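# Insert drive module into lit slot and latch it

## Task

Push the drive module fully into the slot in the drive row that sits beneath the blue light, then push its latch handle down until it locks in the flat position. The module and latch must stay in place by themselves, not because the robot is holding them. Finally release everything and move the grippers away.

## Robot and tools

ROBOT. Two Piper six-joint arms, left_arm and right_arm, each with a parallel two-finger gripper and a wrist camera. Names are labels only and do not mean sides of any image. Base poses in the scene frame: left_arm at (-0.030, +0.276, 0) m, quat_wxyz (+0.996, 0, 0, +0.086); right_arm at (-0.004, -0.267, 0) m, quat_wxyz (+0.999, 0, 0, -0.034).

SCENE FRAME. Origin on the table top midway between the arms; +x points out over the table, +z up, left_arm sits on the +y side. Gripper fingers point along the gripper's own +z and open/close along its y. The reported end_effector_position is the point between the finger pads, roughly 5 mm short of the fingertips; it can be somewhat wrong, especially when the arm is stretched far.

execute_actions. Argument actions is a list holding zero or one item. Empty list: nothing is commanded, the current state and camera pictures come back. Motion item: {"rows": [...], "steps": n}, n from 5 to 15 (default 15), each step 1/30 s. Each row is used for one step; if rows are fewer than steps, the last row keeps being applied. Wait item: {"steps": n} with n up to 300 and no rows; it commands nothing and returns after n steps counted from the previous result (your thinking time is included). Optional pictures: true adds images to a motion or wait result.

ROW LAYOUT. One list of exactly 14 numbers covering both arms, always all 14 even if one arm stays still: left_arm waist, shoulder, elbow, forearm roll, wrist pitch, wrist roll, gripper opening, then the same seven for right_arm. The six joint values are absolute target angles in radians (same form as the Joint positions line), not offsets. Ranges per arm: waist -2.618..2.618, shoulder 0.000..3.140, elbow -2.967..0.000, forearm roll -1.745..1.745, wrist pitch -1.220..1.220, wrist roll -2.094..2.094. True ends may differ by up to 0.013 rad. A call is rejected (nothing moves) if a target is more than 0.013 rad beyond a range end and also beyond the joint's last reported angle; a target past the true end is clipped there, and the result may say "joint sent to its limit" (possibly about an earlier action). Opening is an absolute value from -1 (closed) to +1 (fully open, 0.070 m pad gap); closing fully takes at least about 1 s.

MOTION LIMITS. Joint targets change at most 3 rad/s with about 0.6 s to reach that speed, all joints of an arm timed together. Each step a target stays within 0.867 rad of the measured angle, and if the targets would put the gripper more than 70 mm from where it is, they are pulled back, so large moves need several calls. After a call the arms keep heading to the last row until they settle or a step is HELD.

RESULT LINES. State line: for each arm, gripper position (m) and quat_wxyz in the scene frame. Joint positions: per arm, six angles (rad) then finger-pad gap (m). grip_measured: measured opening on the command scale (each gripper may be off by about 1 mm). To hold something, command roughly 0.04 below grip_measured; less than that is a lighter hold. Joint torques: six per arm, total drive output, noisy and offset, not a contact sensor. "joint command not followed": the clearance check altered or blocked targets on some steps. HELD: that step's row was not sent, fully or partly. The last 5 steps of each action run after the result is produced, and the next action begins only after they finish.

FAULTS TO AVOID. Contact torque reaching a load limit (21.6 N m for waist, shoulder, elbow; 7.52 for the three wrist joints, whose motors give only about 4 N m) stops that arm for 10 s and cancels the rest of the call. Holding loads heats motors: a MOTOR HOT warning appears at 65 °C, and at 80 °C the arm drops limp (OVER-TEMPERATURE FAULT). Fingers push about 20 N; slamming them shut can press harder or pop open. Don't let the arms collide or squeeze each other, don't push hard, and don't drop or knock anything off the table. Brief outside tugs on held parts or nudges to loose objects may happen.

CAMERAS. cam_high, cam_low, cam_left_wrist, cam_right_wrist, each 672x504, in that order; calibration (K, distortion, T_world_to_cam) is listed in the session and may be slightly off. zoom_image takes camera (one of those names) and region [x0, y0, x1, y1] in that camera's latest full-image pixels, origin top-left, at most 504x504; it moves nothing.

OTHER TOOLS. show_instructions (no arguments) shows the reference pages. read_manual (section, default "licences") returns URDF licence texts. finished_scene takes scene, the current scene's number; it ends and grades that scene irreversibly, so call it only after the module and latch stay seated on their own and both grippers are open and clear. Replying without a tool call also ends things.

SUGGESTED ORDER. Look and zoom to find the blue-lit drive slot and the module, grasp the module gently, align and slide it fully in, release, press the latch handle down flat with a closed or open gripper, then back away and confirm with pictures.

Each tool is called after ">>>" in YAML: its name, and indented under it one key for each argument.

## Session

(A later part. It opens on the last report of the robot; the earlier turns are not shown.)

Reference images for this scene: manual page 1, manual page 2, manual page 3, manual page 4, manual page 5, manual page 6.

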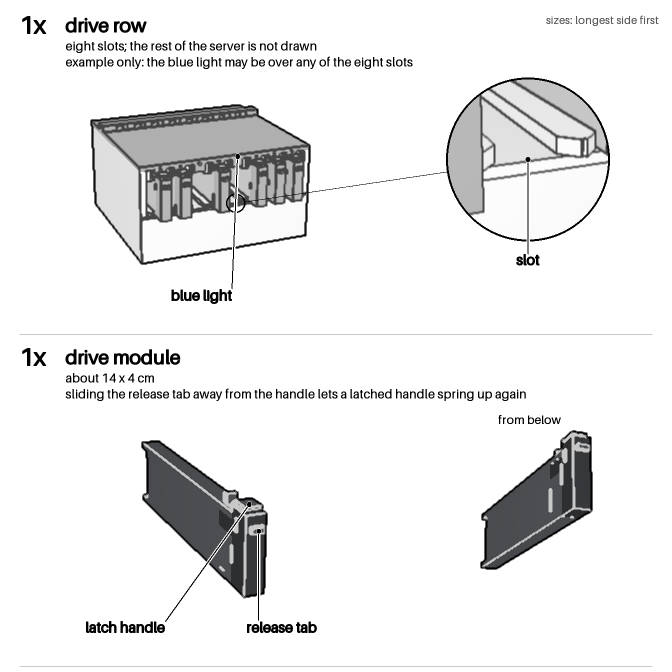

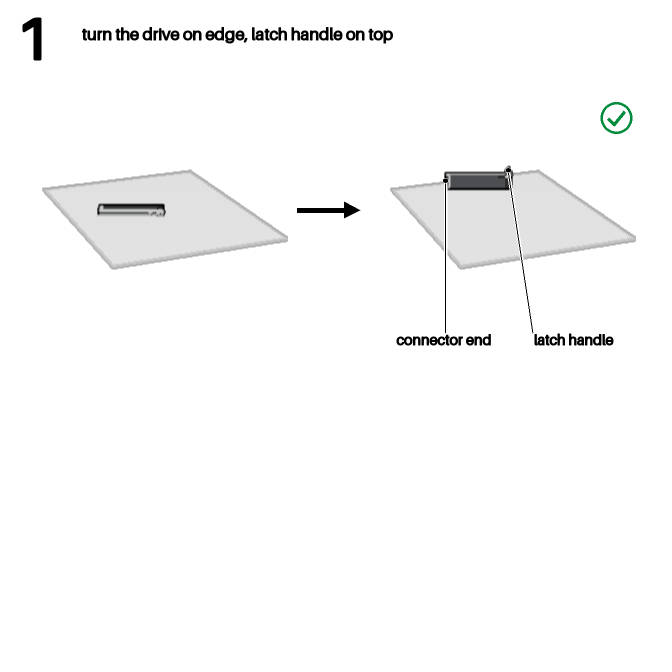

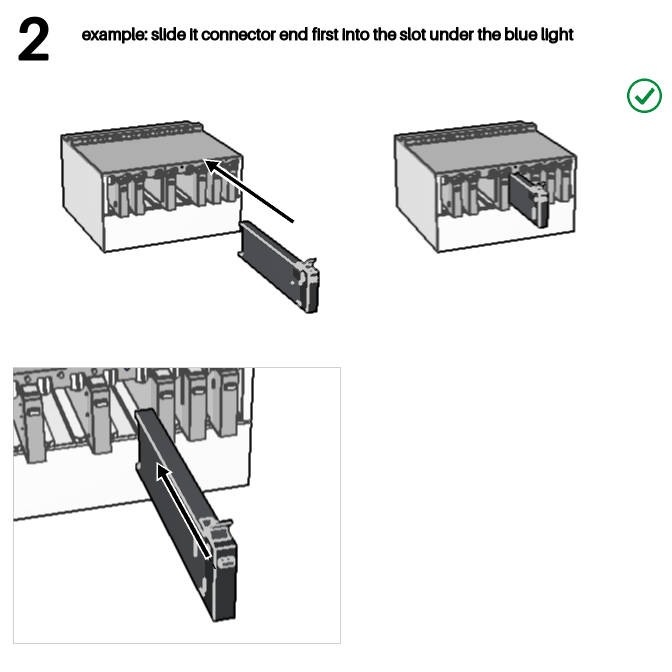

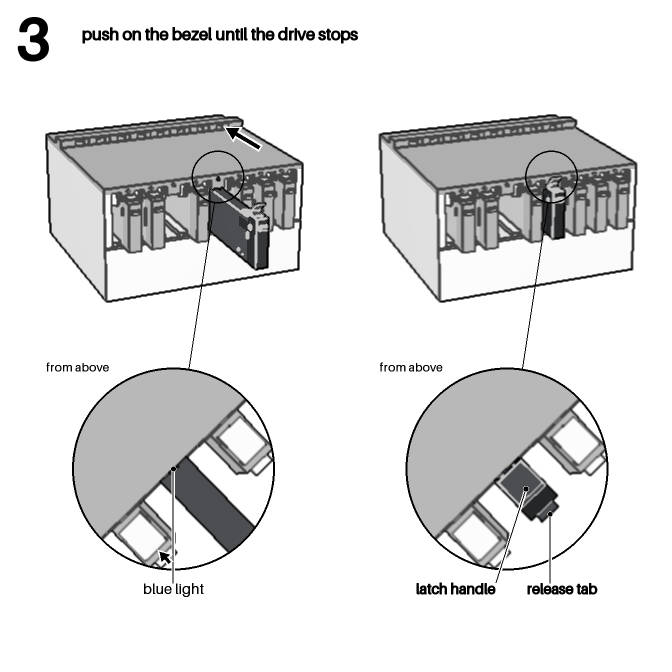

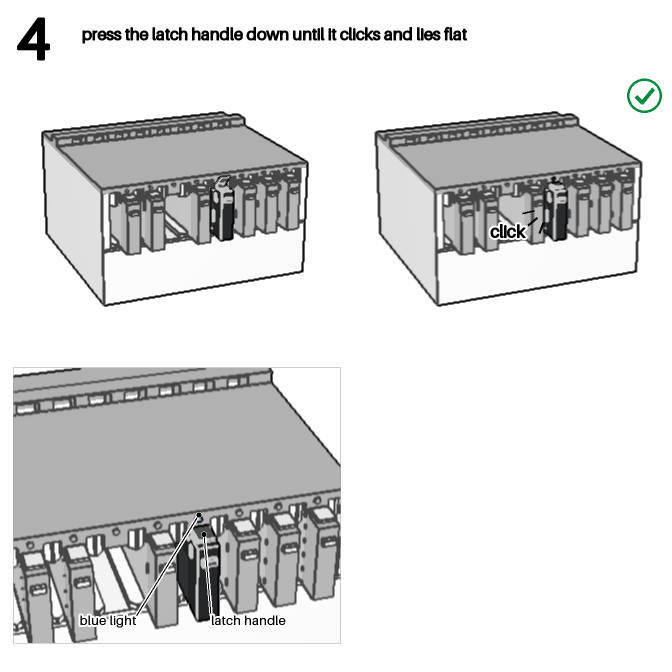

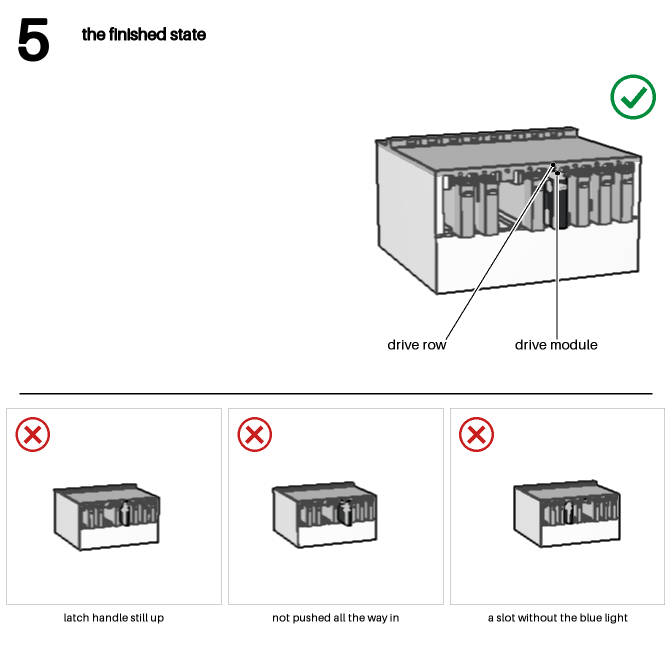

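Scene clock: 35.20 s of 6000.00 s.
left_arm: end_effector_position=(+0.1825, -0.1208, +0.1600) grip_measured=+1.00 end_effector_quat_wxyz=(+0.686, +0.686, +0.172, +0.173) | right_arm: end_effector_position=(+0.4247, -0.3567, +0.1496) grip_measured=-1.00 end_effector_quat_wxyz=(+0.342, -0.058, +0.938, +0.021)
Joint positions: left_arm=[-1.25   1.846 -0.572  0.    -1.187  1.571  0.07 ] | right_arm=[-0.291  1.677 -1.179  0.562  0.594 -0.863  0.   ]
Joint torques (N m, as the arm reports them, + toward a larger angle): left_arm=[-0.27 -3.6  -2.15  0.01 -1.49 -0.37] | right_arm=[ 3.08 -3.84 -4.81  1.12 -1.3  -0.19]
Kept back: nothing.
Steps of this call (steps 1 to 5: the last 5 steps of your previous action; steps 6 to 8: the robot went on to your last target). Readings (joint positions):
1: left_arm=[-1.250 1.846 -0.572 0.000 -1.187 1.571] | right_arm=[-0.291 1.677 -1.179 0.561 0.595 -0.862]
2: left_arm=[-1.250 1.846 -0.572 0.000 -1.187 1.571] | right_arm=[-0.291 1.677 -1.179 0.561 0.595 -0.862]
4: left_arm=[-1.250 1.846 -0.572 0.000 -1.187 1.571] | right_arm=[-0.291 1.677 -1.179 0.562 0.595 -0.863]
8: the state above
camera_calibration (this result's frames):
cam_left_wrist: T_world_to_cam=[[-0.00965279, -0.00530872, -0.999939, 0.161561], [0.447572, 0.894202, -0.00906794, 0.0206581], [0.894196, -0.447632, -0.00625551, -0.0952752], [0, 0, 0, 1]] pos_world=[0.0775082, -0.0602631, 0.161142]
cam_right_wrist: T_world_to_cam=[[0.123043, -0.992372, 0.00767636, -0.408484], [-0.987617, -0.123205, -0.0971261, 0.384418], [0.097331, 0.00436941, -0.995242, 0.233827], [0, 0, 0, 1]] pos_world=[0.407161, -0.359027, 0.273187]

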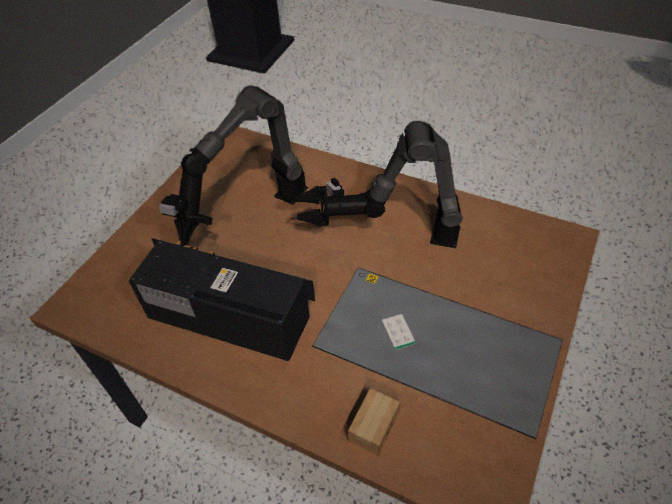

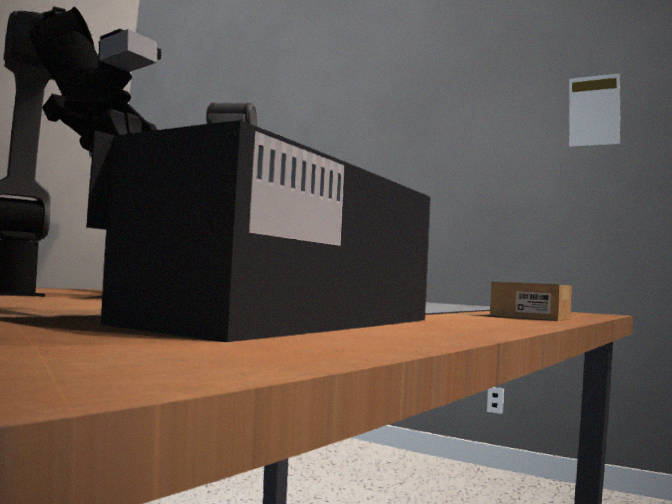

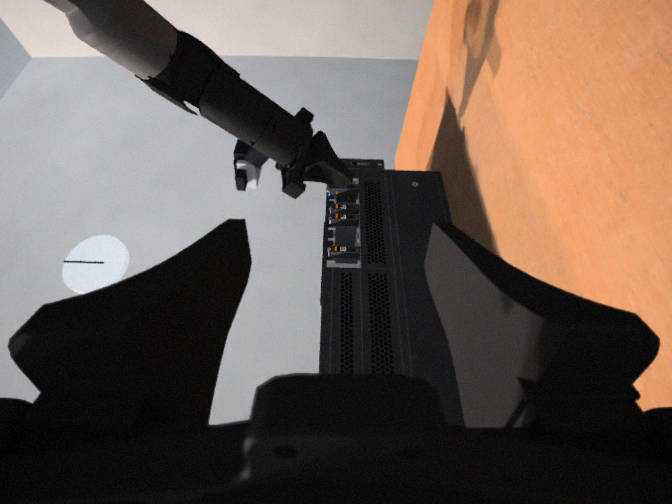

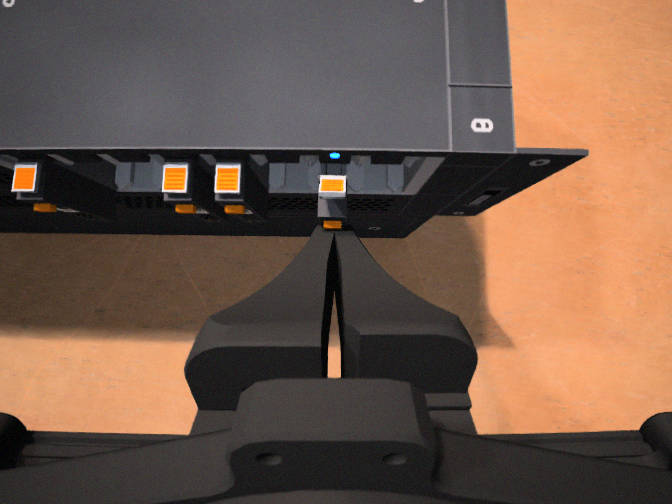

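>>> execute_actions:
  actions:
    - {"rows":[[-1.25,1.846,-0.572,0,-1.187,1.571,1,-0.3746,1.5448,-1.0188,0.6405,0.6126,-0.9971,-1]],"steps":12}

>>> execute_actions:
  actions:
    - {"rows":[[-1.25,1.846,-0.572,0,-1.187,1.571,1,-0.3,1.2,-0.7,0.3,0.2,-0.5,-1]],"steps":15}

>>> execute_actions:
  actions:
    - {"steps":8}

>>> execute_actions:
  actions:
    - {"rows":[[-1.25,1.846,-0.572,0,-1.187,1.571,1,-0.1253,1.4724,-0.6446,0,-0.4906,0,-1]],"steps":15}

>>> execute_actions:
  actions:
    - {"steps":15}

>>> execute_actions:
  actions:
    - {"rows":[[-1.25,1.846,-0.572,0,-1.187,1.571,1,-0.1253,1.5715,-0.7561,0,-0.4782,0,-1]],"steps":15}

>>> execute_actions:
  actions:
    - {"steps":8}
  pictures: true

>>> zoom_image:
  camera: "cam_left_wrist"
  region: [270, 110, 400, 240]

Scene clock: 36.00 s of 6000.00 s.
left_arm: end_effector_position=(+0.1825, -0.1208, +0.1600) grip_measured=+1.00 end_effector_quat_wxyz=(+0.686, +0.686, +0.172, +0.173) | right_arm: end_effector_position=(+0.3968, -0.3621, +0.1497) grip_measured=-1.00 end_effector_quat_wxyz=(+0.343, -0.057, +0.937, +0.021)
Joint positions: left_arm=[-1.25   1.846 -0.572  0.    -1.187  1.571  0.07 ] | right_arm=[-0.343  1.596 -1.076  0.617  0.6   -0.952  0.   ]
Joint torques (N m, as the arm reports them, + toward a larger angle): left_arm=[-0.4  -3.54 -2.17  0.02 -1.51 -0.35] | right_arm=[ 0.82 -4.54 -4.1   0.34 -0.14  0.14]
Steps of this call (steps 1 to 15: the robot went on to your last target; steps 16 to 17: nothing new was sent; steps 18 to 24: the first 7 steps of this action). Readings (joint positions):
18: left_arm=[-1.250 1.846 -0.572 0.000 -1.187 1.571] | right_arm=[-0.290 1.678 -1.179 0.564 0.592 -0.863]
19: left_arm=[-1.250 1.846 -0.572 0.000 -1.187 1.571] | right_arm=[-0.291 1.677 -1.177 0.566 0.592 -0.866]
21: left_arm=[-1.250 1.846 -0.572 0.000 -1.187 1.571] | right_arm=[-0.301 1.661 -1.155 0.582 0.590 -0.887]
24: the state above

Scene clock: 36.50 s of 6000.00 s.
left_arm: end_effector_position=(+0.1825, -0.1208, +0.1600) grip_measured=+1.00 end_effector_quat_wxyz=(+0.686, +0.686, +0.172, +0.173) | right_arm: end_effector_position=(+0.3552, -0.3767, +0.1674) grip_measured=-1.00 end_effector_quat_wxyz=(+0.381, +0.007, +0.923, -0.052)
Joint positions: left_arm=[-1.25   1.846 -0.572  0.    -1.187  1.571  0.07 ] | right_arm=[-0.339  1.381 -0.866  0.477  0.415 -0.758  0.   ]
Joint torques (N m, as the arm reports them, + toward a larger angle): left_arm=[-0.3  -3.58 -2.23  0.02 -1.51 -0.39] | right_arm=[ 0.67 -5.65 -2.54 -0.22 -0.85  0.41]
Steps of this call (steps 1 to 5: the last 5 steps of your previous action; steps 6 to 15: the first 10 steps of this action). Readings (joint positions):
6: left_arm=[-1.250 1.846 -0.572 0.000 -1.187 1.571] | right_arm=[-0.375 1.544 -1.017 0.642 0.611 -0.998]
7: left_arm=[-1.250 1.846 -0.572 0.000 -1.187 1.571] | right_arm=[-0.374 1.543 -1.017 0.640 0.610 -0.995]
9: left_arm=[-1.250 1.846 -0.572 0.000 -1.187 1.571] | right_arm=[-0.371 1.528 -1.002 0.623 0.590 -0.970]
13: left_arm=[-1.250 1.846 -0.572 0.000 -1.187 1.571] | right_arm=[-0.353 1.445 -0.926 0.541 0.491 -0.851]
15: the state above

Scene clock: 36.77 s of 6000.00 s.
left_arm: end_effector_position=(+0.1825, -0.1208, +0.1600) grip_measured=+1.00 end_effector_quat_wxyz=(+0.686, +0.686, +0.172, +0.173) | right_arm: end_effector_position=(+0.3315, -0.3818, +0.1936) grip_measured=-1.00 end_effector_quat_wxyz=(+0.452, +0.057, +0.884, -0.106)
Joint positions: left_arm=[-1.25   1.846 -0.572  0.    -1.187  1.571  0.07 ] | right_arm=[-0.301  1.203 -0.704  0.304  0.205 -0.506  0.   ]
Joint torques (N m, as the arm reports them, + toward a larger angle): left_arm=[-0.33 -3.46 -2.06  0.04 -1.51 -0.37] | right_arm=[ 0.13 -2.65 -3.71  0.11 -0.48 -0.24]
Kept back: nothing.
Steps of this call (steps 1 to 5: the last 5 steps of your previous action; steps 6 to 8: the robot went on to your last target). Readings (joint positions):
1: left_arm=[-1.250 1.846 -0.572 0.000 -1.187 1.571] | right_arm=[-0.331 1.344 -0.833 0.441 0.371 -0.706]
2: left_arm=[-1.250 1.846 -0.572 0.000 -1.187 1.571] | right_arm=[-0.324 1.310 -0.802 0.409 0.332 -0.659]
4: left_arm=[-1.250 1.846 -0.572 0.000 -1.187 1.571] | right_arm=[-0.313 1.258 -0.755 0.358 0.270 -0.585]
8: the state above

Scene clock: 37.10 s of 6000.00 s.
left_arm: end_effector_position=(+0.1825, -0.1208, +0.1600) grip_measured=+1.00 end_effector_quat_wxyz=(+0.686, +0.686, +0.172, +0.173) | right_arm: end_effector_position=(+0.3613, -0.3828, +0.1972) grip_measured=-1.00 end_effector_quat_wxyz=(+0.514, +0.081, +0.846, -0.115)
Joint positions: left_arm=[-1.25   1.846 -0.572  0.    -1.187  1.571  0.07 ] | right_arm=[-0.233  1.287 -0.665  0.167 -0.076 -0.285  0.   ]
Joint torques (N m, as the arm reports them, + toward a larger angle): left_arm=[-0.34 -3.54 -2.01  0.02 -1.5  -0.38] | right_arm=[ 1.1  -2.11 -3.2  -0.32 -1.23  0.3 ]
Steps of this call (steps 1 to 10: the first 10 steps of this action). Readings (joint positions):
1: left_arm=[-1.250 1.846 -0.572 0.000 -1.187 1.571] | right_arm=[-0.300 1.199 -0.700 0.300 0.200 -0.500]
2: left_arm=[-1.250 1.846 -0.572 0.000 -1.187 1.571] | right_arm=[-0.298 1.199 -0.697 0.296 0.194 -0.494]
4: left_arm=[-1.250 1.846 -0.572 0.000 -1.187 1.571] | right_arm=[-0.291 1.207 -0.690 0.279 0.162 -0.466]
8: left_arm=[-1.250 1.846 -0.572 0.000 -1.187 1.571] | right_arm=[-0.258 1.251 -0.672 0.214 0.026 -0.361]
10: the state above

Scene clock: 37.60 s of 6000.00 s.
left_arm: end_effector_position=(+0.1825, -0.1208, +0.1600) grip_measured=+1.00 end_effector_quat_wxyz=(+0.686, +0.686, +0.172, +0.173) | right_arm: end_effector_position=(+0.4134, -0.3481, +0.1994) grip_measured=-1.00 end_effector_quat_wxyz=(+0.610, +0.076, +0.786, -0.059)
Joint positions: left_arm=[-1.25   1.846 -0.572  0.    -1.187  1.571  0.07 ] | right_arm=[-0.125  1.473 -0.644 -0.    -0.491  0.     0.   ]
Joint torques (N m, as the arm reports them, + toward a larger angle): left_arm=[-0.3  -3.53 -2.2   0.03 -1.5  -0.36] | right_arm=[-0.43 -4.58 -2.86 -0.02 -0.7  -0.21]
Kept back: nothing.
Steps of this call (steps 1 to 5: the last 5 steps of your previous action; steps 6 to 15: the robot went on to your last target). Readings (joint positions):
1: left_arm=[-1.250 1.846 -0.572 0.000 -1.187 1.571] | right_arm=[-0.218 1.309 -0.662 0.141 -0.135 -0.241]
2: left_arm=[-1.250 1.846 -0.572 0.000 -1.187 1.571] | right_arm=[-0.202 1.333 -0.659 0.116 -0.197 -0.199]
4: left_arm=[-1.250 1.846 -0.572 0.000 -1.187 1.571] | right_arm=[-0.174 1.384 -0.654 0.075 -0.304 -0.128]
8: left_arm=[-1.250 1.846 -0.572 0.000 -1.187 1.571] | right_arm=[-0.138 1.450 -0.647 0.020 -0.441 -0.034]
15: the state above

Scene clock: 37.93 s of 6000.00 s.
left_arm: end_effector_position=(+0.1825, -0.1208, +0.1600) grip_measured=+1.00 end_effector_quat_wxyz=(+0.686, +0.686, +0.172, +0.173) | right_arm: end_effector_position=(+0.4434, -0.3539, +0.1995) grip_measured=-1.00 end_effector_quat_wxyz=(+0.610, +0.076, +0.786, -0.059)
Joint positions: left_arm=[-1.25   1.846 -0.572  0.    -1.187  1.571  0.07 ] | right_arm=[-0.125  1.574 -0.758 -0.    -0.478  0.     0.   ]
Joint torques (N m, as the arm reports them, + toward a larger angle): left_arm=[-0.23 -3.59 -2.24  0.04 -1.51 -0.37] | right_arm=[-0.83 -5.42 -3.19  0.05 -0.71 -0.18]
Steps of this call (steps 1 to 10: the first 10 steps of this action). Readings (joint positions):
1: left_arm=[-1.250 1.846 -0.572 0.000 -1.187 1.571] | right_arm=[-0.125 1.473 -0.644 -0.000 -0.490 0.000]
2: left_arm=[-1.250 1.846 -0.572 0.000 -1.187 1.571] | right_arm=[-0.125 1.475 -0.646 -0.000 -0.490 0.000]
4: left_arm=[-1.250 1.846 -0.572 0.000 -1.187 1.571] | right_arm=[-0.125 1.496 -0.669 -0.000 -0.487 0.000]
8: left_arm=[-1.250 1.846 -0.572 0.000 -1.187 1.571] | right_arm=[-0.125 1.566 -0.750 -0.000 -0.479 0.000]
10: the state above

Scene clock: 38.20 s of 6000.00 s.
left_arm: end_effector_position=(+0.1825, -0.1208, +0.1600) grip_measured=+1.00 end_effector_quat_wxyz=(+0.686, +0.686, +0.172, +0.173) | right_arm: end_effector_position=(+0.4430, -0.3539, +0.1998) grip_measured=-1.00 end_effector_quat_wxyz=(+0.610, +0.076, +0.786, -0.059)
Joint positions: left_arm=[-1.25   1.846 -0.572  0.    -1.187  1.571  0.07 ] | right_arm=[-0.125  1.572 -0.757 -0.    -0.478  0.     0.   ]
Joint torques (N m, as the arm reports them, + toward a larger angle): left_arm=[-0.34 -3.42 -2.19  0.02 -1.49 -0.36] | right_arm=[-1.01 -5.57 -2.86  0.1  -0.73 -0.2 ]
Kept back: nothing.
Steps of this call (steps 1 to 5: the last 5 steps of your previous action; steps 6 to 8: the robot went on to your last target). Readings (joint positions):
1: left_arm=[-1.250 1.846 -0.572 0.000 -1.187 1.571] | right_arm=[-0.125 1.574 -0.758 -0.000 -0.478 0.000]
2: left_arm=[-1.250 1.846 -0.572 0.000 -1.187 1.571] | right_arm=[-0.125 1.574 -0.758 -0.000 -0.478 0.000]
4: left_arm=[-1.250 1.846 -0.572 0.000 -1.187 1.571] | right_arm=[-0.125 1.573 -0.758 -0.000 -0.478 0.000]
8: the state above
camera_calibration (this result's frames):
cam_left_wrist: T_world_to_cam=[[-0.00965266, -0.00530883, -0.999939, 0.161561], [0.447572, 0.894202, -0.00906797, 0.0206581], [0.894196, -0.447632, -0.00625534, -0.0952752], [0, 0, 0, 1]] pos_world=[0.0775082, -0.0602631, 0.161142]
cam_right_wrist: T_world_to_cam=[[-0.196362, -0.980513, 0.00594383, -0.262313], [-0.738472, 0.143896, -0.658751, 0.504057], [0.645059, -0.133743, -0.752337, -0.0580211], [0, 0, 0, 1]] pos_world=[0.358151, -0.337493, 0.289956]

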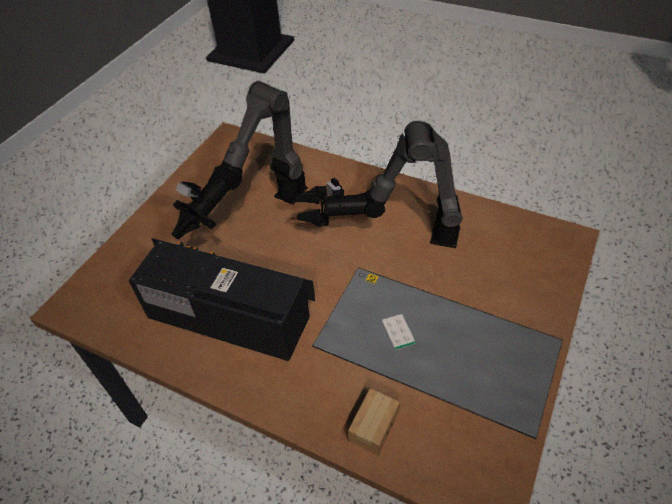

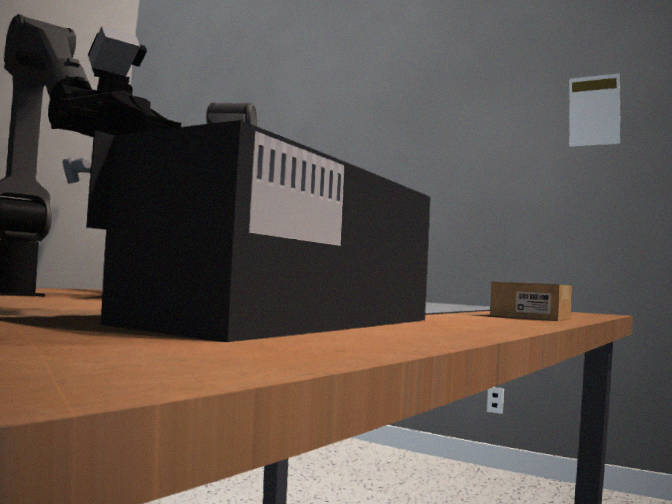

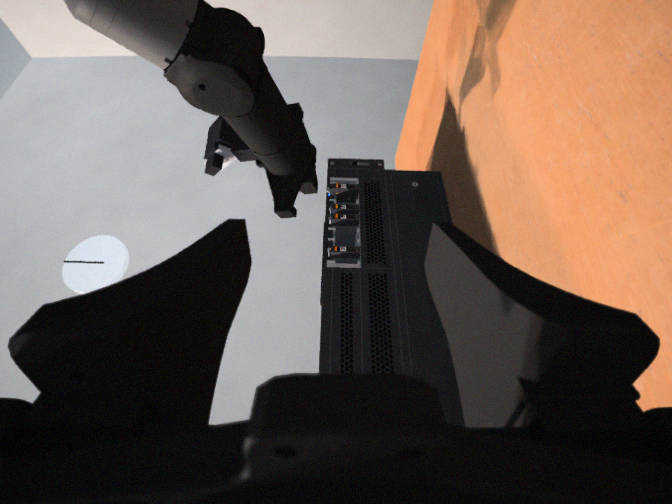

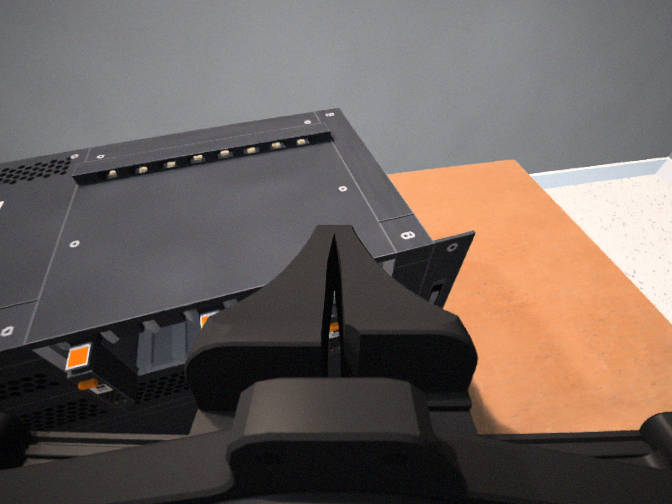

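Region (270, 110, 400, 240) of cam_left_wrist's 672x504 image, scaled by 3.877, with more detail than that image has.

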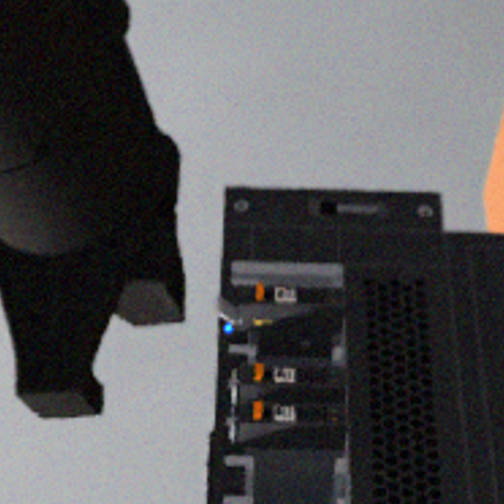

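>>> execute_actions:
  actions:
    - {"rows":[[-1.25,1.846,-0.572,0,-1.187,1.571,1,-0.1253,1.6237,-0.7175,0,-0.569,0,-1]],"steps":15}

>>> execute_actions:
  actions:
    - {"steps":10}
  pictures: true

>>> zoom_image:
  camera: "cam_left_wrist"
  region: [270, 110, 400, 240]

Scene clock: 38.87 s of 6000.00 s.
left_arm: end_effector_position=(+0.1825, -0.1208, +0.1600) grip_measured=+1.00 end_effector_quat_wxyz=(+0.686, +0.686, +0.172, +0.173) | right_arm: end_effector_position=(+0.4436, -0.3542, +0.1844) grip_measured=-1.00 end_effector_quat_wxyz=(+0.616, +0.076, +0.781, -0.060)
Joint positions: left_arm=[-1.25   1.846 -0.572  0.    -1.187  1.571  0.07 ] | right_arm=[-0.125  1.62  -0.719  0.    -0.578 -0.     0.   ]
Joint torques (N m, as the arm reports them, + toward a larger angle): left_arm=[-0.37 -3.51 -2.16  0.03 -1.51 -0.38] | right_arm=[-0.63 -2.51 -1.27  0.12  0.95 -0.18]
Steps of this call (steps 1 to 10: the robot went on to your last target; steps 11 to 20: the first 10 steps of this action). Readings (joint positions):
11: left_arm=[-1.250 1.846 -0.572 0.000 -1.187 1.571] | right_arm=[-0.125 1.572 -0.756 -0.000 -0.478 0.000]
12: left_arm=[-1.250 1.846 -0.572 0.000 -1.187 1.571] | right_arm=[-0.125 1.572 -0.755 -0.000 -0.480 0.000]
14: left_arm=[-1.250 1.846 -0.572 0.000 -1.187 1.571] | right_arm=[-0.125 1.584 -0.745 -0.000 -0.506 -0.000]
18: left_arm=[-1.250 1.846 -0.572 0.000 -1.187 1.571] | right_arm=[-0.125 1.619 -0.720 0.000 -0.577 -0.000]
20: the state above

Scene clock: 39.20 s of 6000.00 s.
left_arm: end_effector_position=(+0.1825, -0.1208, +0.1600) grip_measured=+1.00 end_effector_quat_wxyz=(+0.686, +0.686, +0.172, +0.173) | right_arm: end_effector_position=(+0.4435, -0.3542, +0.1838) grip_measured=-1.00 end_effector_quat_wxyz=(+0.615, +0.076, +0.782, -0.060)
Joint positions: left_arm=[-1.25   1.846 -0.572  0.    -1.187  1.571  0.07 ] | right_arm=[-0.125  1.62  -0.72   0.    -0.575 -0.     0.   ]
Joint torques (N m, as the arm reports them, + toward a larger angle): left_arm=[-0.43 -3.54 -2.27  0.03 -1.51 -0.38] | right_arm=[-0.44 -0.3   0.23  0.08  2.19 -0.18]
Kept back: nothing.
Steps of this call (steps 1 to 5: the last 5 steps of your previous action; steps 6 to 10: the robot went on to your last target). Readings (joint positions):
1: left_arm=[-1.250 1.846 -0.572 0.000 -1.187 1.571] | right_arm=[-0.125 1.620 -0.719 0.000 -0.578 -0.000]
2: left_arm=[-1.250 1.846 -0.572 0.000 -1.187 1.571] | right_arm=[-0.125 1.620 -0.719 0.000 -0.578 -0.000]
4: left_arm=[-1.250 1.846 -0.572 0.000 -1.187 1.571] | right_arm=[-0.125 1.620 -0.719 0.000 -0.577 -0.000]
8: left_arm=[-1.250 1.846 -0.572 0.000 -1.187 1.571] | right_arm=[-0.125 1.620 -0.720 0.000 -0.576 -0.000]
10: the state above
camera_calibration (this result's frames):
cam_left_wrist: T_world_to_cam=[[-0.0096527, -0.00530869, -0.999939, 0.161561], [0.447572, 0.894202, -0.00906787, 0.0206581], [0.894196, -0.447632, -0.00625545, -0.0952752], [0, 0, 0, 1]] pos_world=[0.0775082, -0.0602631, 0.161142]
cam_right_wrist: T_world_to_cam=[[-0.197011, -0.980385, 0.00561134, -0.262011], [-0.730192, 0.14291, -0.668129, 0.491685], [0.654222, -0.135726, -0.744024, -0.076716], [0, 0, 0, 1]] pos_world=[0.357595, -0.337551, 0.272901]

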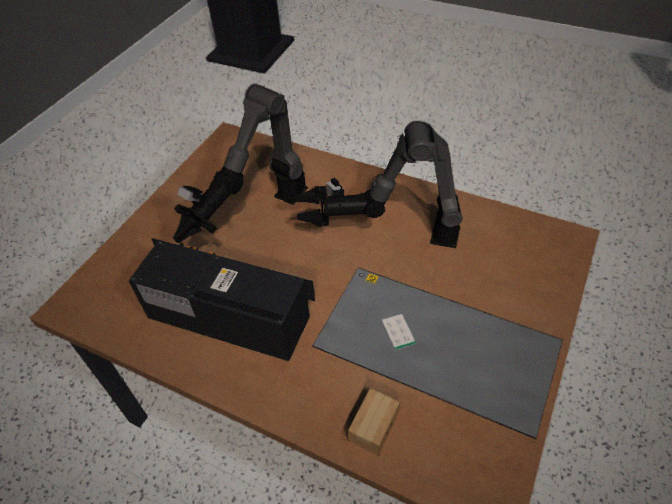

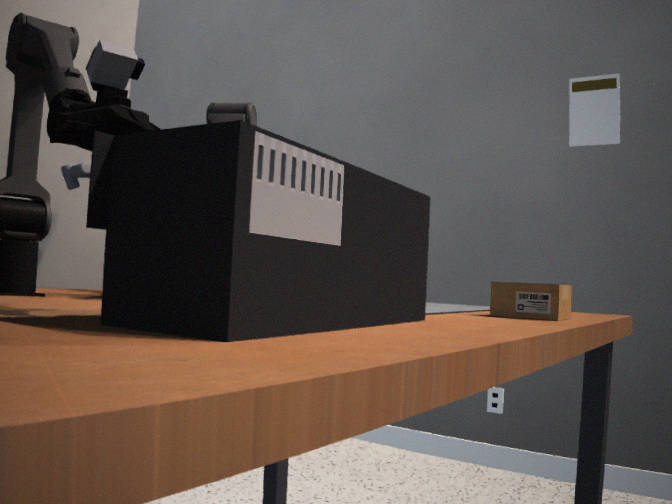

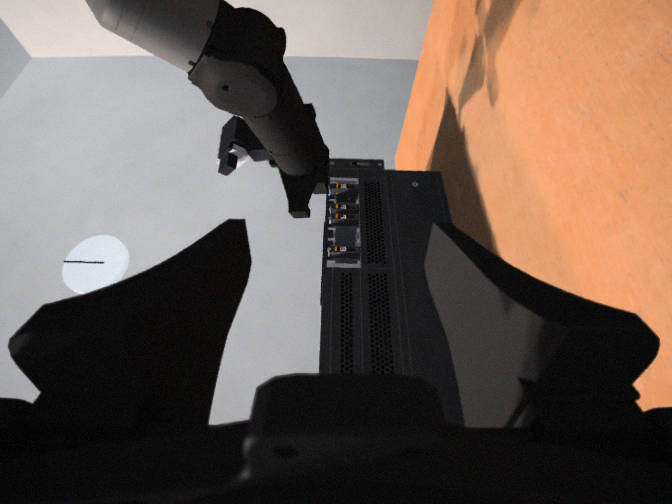

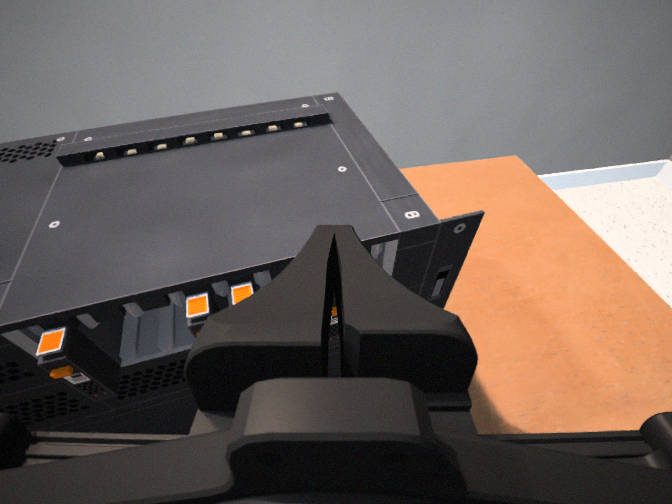

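Region (270, 110, 400, 240) of cam_left_wrist's 672x504 image, scaled by 3.877, with more detail than that image has.

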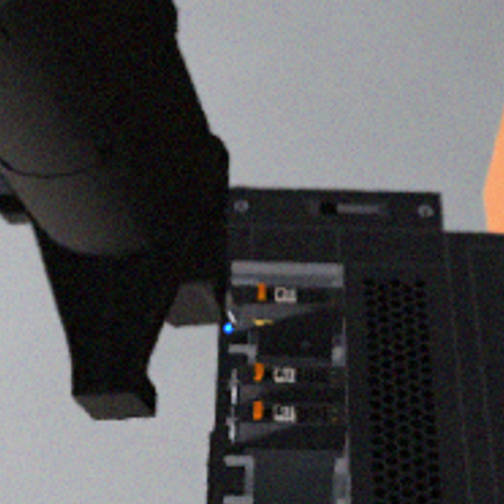

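>>> execute_actions:
  actions:
    - {"rows":[[-1.25,1.846,-0.572,0,-1.187,1.571,1,-0.1253,1.5776,-0.7148,0,-0.526,0,-1]],"steps":15}

>>> execute_actions:
  actions:
    - {"rows":[[-1.25,1.846,-0.572,0,-1.187,1.571,1,-0.1253,1.6037,-0.6955,0,-0.571,0,-1]],"steps":15}

>>> execute_actions:
  actions:
    - {"steps":10}
  pictures: true

>>> zoom_image:
  camera: "cam_left_wrist"
  region: [270, 110, 400, 240]

Scene clock: 39.80 s of 6000.00 s.
left_arm: end_effector_position=(+0.1825, -0.1208, +0.1600) grip_measured=+1.00 end_effector_quat_wxyz=(+0.686, +0.686, +0.172, +0.173) | right_arm: end_effector_position=(+0.4360, -0.3528, +0.1845) grip_measured=-1.00 end_effector_quat_wxyz=(+0.603, +0.077, +0.792, -0.058)
Joint positions: left_arm=[-1.25   1.846 -0.572  0.    -1.187  1.571  0.07 ] | right_arm=[-0.125  1.582 -0.711  0.    -0.515 -0.     0.   ]
Joint torques (N m, as the arm reports them, + toward a larger angle): left_arm=[-0.38 -3.56 -2.19  0.02 -1.5  -0.38] | right_arm=[ 0.18 -3.12 -1.49  0.02 -0.15 -0.17]
Steps of this call (steps 1 to 8: the robot went on to your last target; steps 9 to 18: the first 10 steps of this action). Readings (joint positions):
9: left_arm=[-1.250 1.846 -0.572 0.000 -1.187 1.571] | right_arm=[-0.125 1.620 -0.720 0.000 -0.573 -0.000]
10: left_arm=[-1.250 1.846 -0.572 0.000 -1.187 1.571] | right_arm=[-0.125 1.618 -0.720 0.000 -0.570 -0.000]
12: left_arm=[-1.250 1.846 -0.572 0.000 -1.187 1.571] | right_arm=[-0.125 1.600 -0.717 0.000 -0.540 -0.000]
16: left_arm=[-1.250 1.846 -0.572 0.000 -1.187 1.571] | right_arm=[-0.125 1.582 -0.711 0.000 -0.514 -0.000]
18: the state above

Scene clock: 40.30 s of 6000.00 s.
left_arm: end_effector_position=(+0.1825, -0.1208, +0.1600) grip_measured=+1.00 end_effector_quat_wxyz=(+0.686, +0.686, +0.172, +0.173) | right_arm: end_effector_position=(+0.4377, -0.3531, +0.1839) grip_measured=-1.00 end_effector_quat_wxyz=(+0.615, +0.076, +0.782, -0.060)
Joint positions: left_arm=[-1.25   1.846 -0.572  0.    -1.187  1.571  0.07 ] | right_arm=[-0.125  1.601 -0.697  0.    -0.579 -0.     0.   ]
Joint torques (N m, as the arm reports them, + toward a larger angle): left_arm=[-0.23 -3.57 -2.32  0.02 -1.49 -0.36] | right_arm=[ 0.43 -1.59 -0.41 -0.01  1.58 -0.16]
Steps of this call (steps 1 to 5: the last 5 steps of your previous action; steps 6 to 15: the first 10 steps of this action). Readings (joint positions):
6: left_arm=[-1.250 1.846 -0.572 0.000 -1.187 1.571] | right_arm=[-0.125 1.582 -0.711 0.000 -0.519 -0.000]
7: left_arm=[-1.250 1.846 -0.572 0.000 -1.187 1.571] | right_arm=[-0.125 1.583 -0.710 0.000 -0.523 -0.000]
9: left_arm=[-1.250 1.846 -0.572 0.000 -1.187 1.571] | right_arm=[-0.125 1.594 -0.703 0.000 -0.553 -0.000]
13: left_arm=[-1.250 1.846 -0.572 0.000 -1.187 1.571] | right_arm=[-0.125 1.601 -0.697 0.000 -0.580 -0.000]
15: the state above

Scene clock: 40.63 s of 6000.00 s.
left_arm: end_effector_position=(+0.1825, -0.1208, +0.1600) grip_measured=+1.00 end_effector_quat_wxyz=(+0.686, +0.686, +0.172, +0.173) | right_arm: end_effector_position=(+0.4376, -0.3530, +0.1835) grip_measured=-1.00 end_effector_quat_wxyz=(+0.614, +0.076, +0.783, -0.059)
Joint positions: left_arm=[-1.25   1.846 -0.572  0.    -1.187  1.571  0.07 ] | right_arm=[-0.125  1.601 -0.697  0.    -0.576 -0.     0.   ]
Joint torques (N m, as the arm reports them, + toward a larger angle): left_arm=[-0.35 -3.53 -2.15  0.01 -1.49 -0.39] | right_arm=[ 0.64 -0.03  0.9  -0.08  2.6  -0.17]
Kept back: nothing.
Steps of this call (steps 1 to 5: the last 5 steps of your previous action; steps 6 to 10: the robot went on to your last target). Readings (joint positions):
1: left_arm=[-1.250 1.846 -0.572 0.000 -1.187 1.571] | right_arm=[-0.125 1.601 -0.697 0.000 -0.579 -0.000]
2: left_arm=[-1.250 1.846 -0.572 0.000 -1.187 1.571] | right_arm=[-0.125 1.601 -0.697 0.000 -0.579 -0.000]
4: left_arm=[-1.250 1.846 -0.572 0.000 -1.187 1.571] | right_arm=[-0.125 1.601 -0.697 0.000 -0.578 -0.000]
8: left_arm=[-1.250 1.846 -0.572 0.000 -1.187 1.571] | right_arm=[-0.125 1.601 -0.697 0.000 -0.576 -0.000]
10: the state above
camera_calibration (this result's frames):
cam_left_wrist: T_world_to_cam=[[-0.00965293, -0.00530858, -0.999939, 0.161561], [0.447572, 0.894202, -0.00906788, 0.0206581], [0.894196, -0.447632, -0.0062557, -0.0952751], [0, 0, 0, 1]] pos_world=[0.0775082, -0.0602631, 0.161142]
cam_right_wrist: T_world_to_cam=[[-0.196932, -0.980401, 0.00562595, -0.262055], [-0.731989, 0.143211, -0.666096, 0.48751], [0.652235, -0.135294, -0.745845, -0.0715958], [0, 0, 0, 1]] pos_world=[0.351942, -0.336422, 0.272803]

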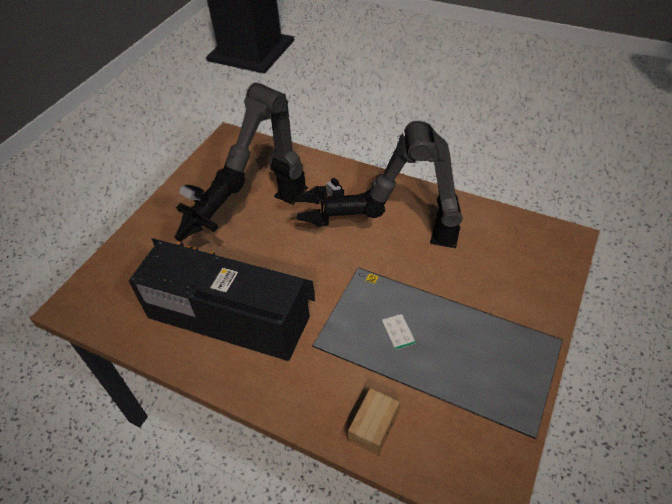

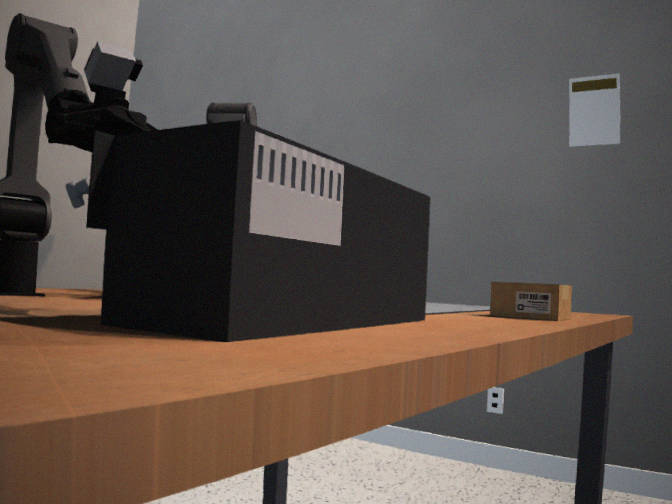

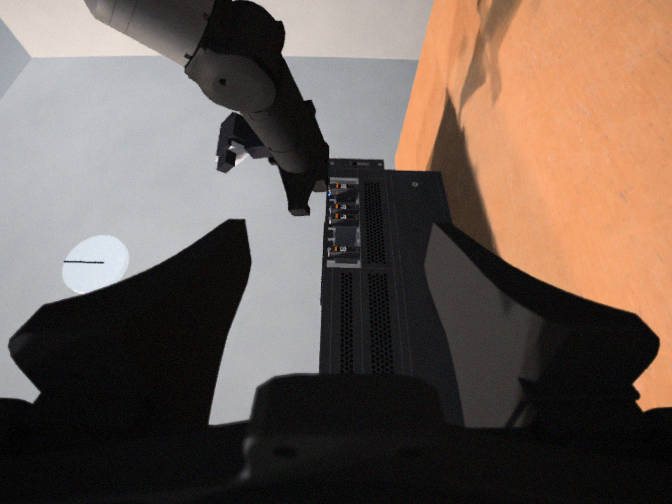

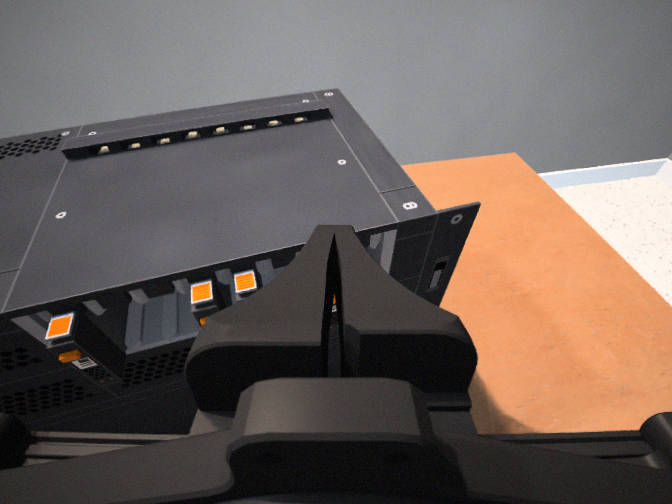

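Region (270, 110, 400, 240) of cam_left_wrist's 672x504 image, scaled by 3.877, with more detail than that image has.

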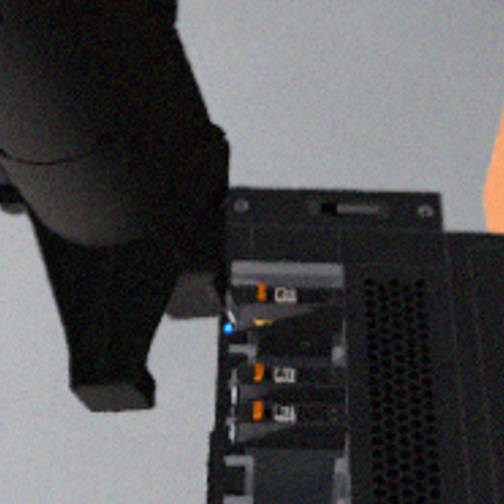

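>>> execute_actions:
  actions:
    - {"rows":[[-1.25,1.846,-0.572,0,-1.187,1.571,1,-0.129,1.4724,-0.6446,0,-0.4906,0,-1]],"steps":15}

>>> execute_actions:
  actions:
    - {"rows":[[-1.25,1.846,-0.572,0,-1.187,1.571,1,-0.129,1.6488,-0.5648,0,-0.7468,0,-1]],"steps":15}

>>> execute_actions:
  actions:
    - {"steps":12}
  pictures: true

>>> zoom_image:
  camera: "cam_left_wrist"
  region: [270, 110, 400, 240]

Scene clock: 41.33 s of 6000.00 s.
left_arm: end_effector_position=(+0.1825, -0.1208, +0.1600) grip_measured=+1.00 end_effector_quat_wxyz=(+0.686, +0.686, +0.172, +0.173) | right_arm: end_effector_position=(+0.4115, -0.3492, +0.1927) grip_measured=-1.00 end_effector_quat_wxyz=(+0.601, +0.078, +0.793, -0.059)
Joint positions: left_arm=[-1.25   1.846 -0.572  0.    -1.187  1.571  0.07 ] | right_arm=[-0.128  1.478 -0.639  0.    -0.479 -0.     0.   ]
Joint torques (N m, as the arm reports them, + toward a larger angle): left_arm=[-0.3  -3.48 -2.14  0.01 -1.49 -0.37] | right_arm=[-0.86 -3.33 -3.17 -0.12 -0.91 -0.19]
Steps of this call (steps 1 to 11: the robot went on to your last target; steps 12 to 21: the first 10 steps of this action). Readings (joint positions):
12: left_arm=[-1.250 1.846 -0.572 0.000 -1.187 1.571] | right_arm=[-0.125 1.601 -0.697 0.000 -0.575 -0.000]
13: left_arm=[-1.250 1.846 -0.572 0.000 -1.187 1.571] | right_arm=[-0.125 1.599 -0.697 0.000 -0.572 -0.000]
15: left_arm=[-1.250 1.846 -0.572 0.000 -1.187 1.571] | right_arm=[-0.125 1.581 -0.684 0.000 -0.547 -0.000]
19: left_arm=[-1.250 1.846 -0.572 0.000 -1.187 1.571] | right_arm=[-0.127 1.498 -0.641 0.000 -0.482 -0.000]
21: the state above

Scene clock: 41.83 s of 6000.00 s.
left_arm: end_effector_position=(+0.1825, -0.1208, +0.1600) grip_measured=+1.00 end_effector_quat_wxyz=(+0.686, +0.686, +0.172, +0.173) | right_arm: end_effector_position=(+0.4175, -0.3507, +0.1571) grip_measured=-1.00 end_effector_quat_wxyz=(+0.610, +0.078, +0.786, -0.060)
Joint positions: left_arm=[-1.25   1.846 -0.572  0.    -1.187  1.571  0.07 ] | right_arm=[-0.129  1.616 -0.58   0.    -0.698 -0.     0.   ]
Joint torques (N m, as the arm reports them, + toward a larger angle): left_arm=[-0.4  -3.49 -2.15  0.03 -1.5  -0.38] | right_arm=[-0.91 -5.4  -2.93 -0.17 -0.64 -0.17]
Steps of this call (steps 1 to 5: the last 5 steps of your previous action; steps 6 to 15: the first 10 steps of this action). Readings (joint positions):
6: left_arm=[-1.250 1.846 -0.572 0.000 -1.187 1.571] | right_arm=[-0.129 1.476 -0.641 0.000 -0.487 -0.000]
7: left_arm=[-1.250 1.846 -0.572 0.000 -1.187 1.571] | right_arm=[-0.129 1.477 -0.641 0.000 -0.491 -0.000]
9: left_arm=[-1.250 1.846 -0.572 0.000 -1.187 1.571] | right_arm=[-0.129 1.491 -0.638 0.000 -0.517 -0.000]
13: left_arm=[-1.250 1.846 -0.572 0.000 -1.187 1.571] | right_arm=[-0.129 1.571 -0.601 0.000 -0.636 -0.000]
15: the state above

Scene clock: 42.23 s of 6000.00 s.
left_arm: end_effector_position=(+0.1825, -0.1208, +0.1600) grip_measured=+1.00 end_effector_quat_wxyz=(+0.686, +0.686, +0.172, +0.173) | right_arm: end_effector_position=(+0.4172, -0.3506, +0.1473) grip_measured=-1.00 end_effector_quat_wxyz=(+0.610, +0.078, +0.786, -0.060)
Joint positions: left_arm=[-1.25   1.846 -0.572  0.    -1.187  1.571  0.07 ] | right_arm=[-0.129  1.65  -0.564  0.    -0.747 -0.     0.   ]
Joint torques (N m, as the arm reports them, + toward a larger angle): left_arm=[-0.33 -3.58 -2.13  0.01 -1.51 -0.37] | right_arm=[-0.81 -5.22 -3.32 -0.18 -0.65 -0.16]
Kept back: nothing.
Steps of this call (steps 1 to 5: the last 5 steps of your previous action; steps 6 to 12: the robot went on to your last target). Readings (joint positions):
1: left_arm=[-1.250 1.846 -0.572 0.000 -1.187 1.571] | right_arm=[-0.129 1.631 -0.573 0.000 -0.719 -0.000]
2: left_arm=[-1.250 1.846 -0.572 0.000 -1.187 1.571] | right_arm=[-0.129 1.642 -0.568 0.000 -0.734 -0.000]
4: left_arm=[-1.250 1.846 -0.572 0.000 -1.187 1.571] | right_arm=[-0.129 1.651 -0.564 0.000 -0.748 -0.000]
8: left_arm=[-1.250 1.846 -0.572 0.000 -1.187 1.571] | right_arm=[-0.129 1.650 -0.564 0.000 -0.747 -0.000]
12: the state above
camera_calibration (this result's frames):
cam_left_wrist: T_world_to_cam=[[-0.00965274, -0.00530859, -0.999939, 0.161561], [0.447572, 0.894202, -0.00906779, 0.0206581], [0.894196, -0.447632, -0.00625552, -0.0952752], [0, 0, 0, 1]] pos_world=[0.0775082, -0.0602631, 0.161142]
cam_right_wrist: T_world_to_cam=[[-0.200299, -0.979718, 0.00576532, -0.261862], [-0.738535, 0.147119, -0.657968, 0.45106], [0.643774, -0.136048, -0.753024, -0.0806324], [0, 0, 0, 1]] pos_world=[0.332582, -0.33388, 0.237574]

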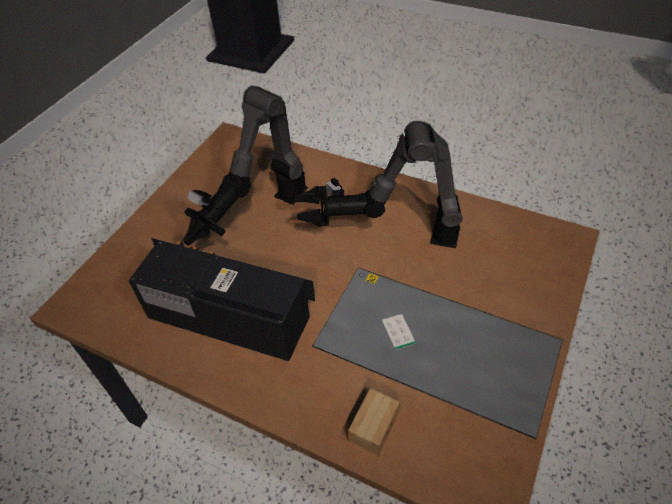

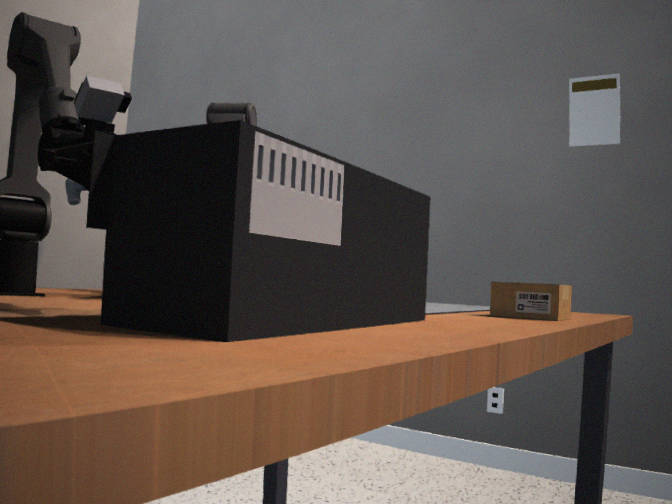

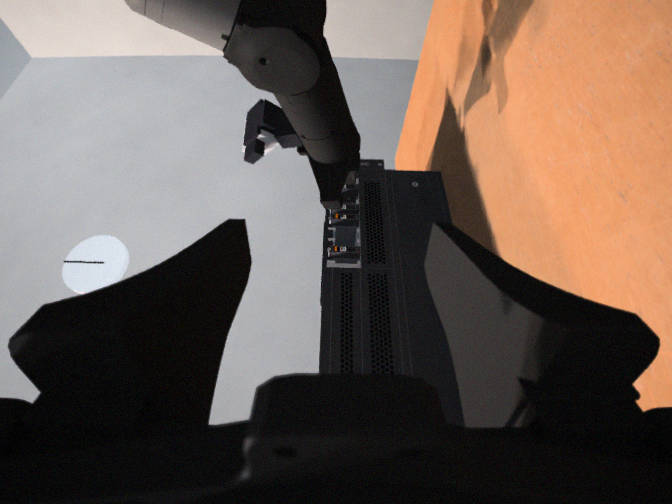

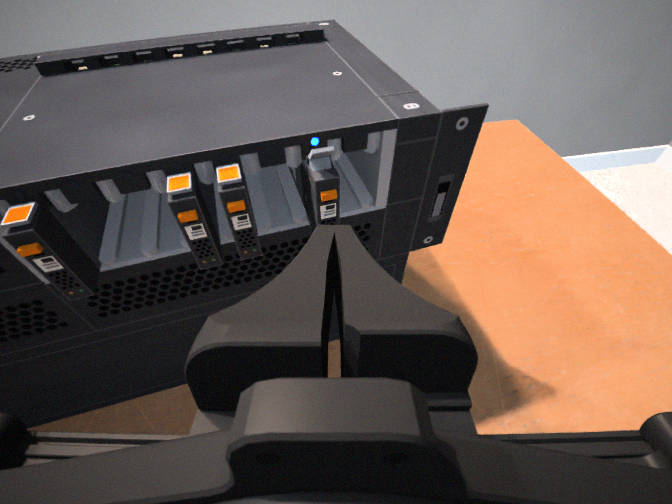

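Region (270, 110, 400, 240) of cam_left_wrist's 672x504 image, scaled by 3.877, with more detail than that image has.

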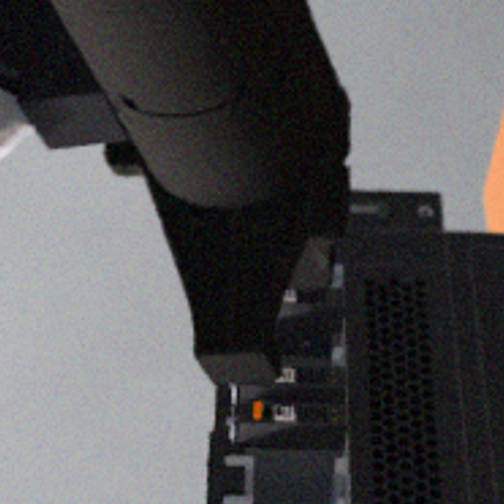

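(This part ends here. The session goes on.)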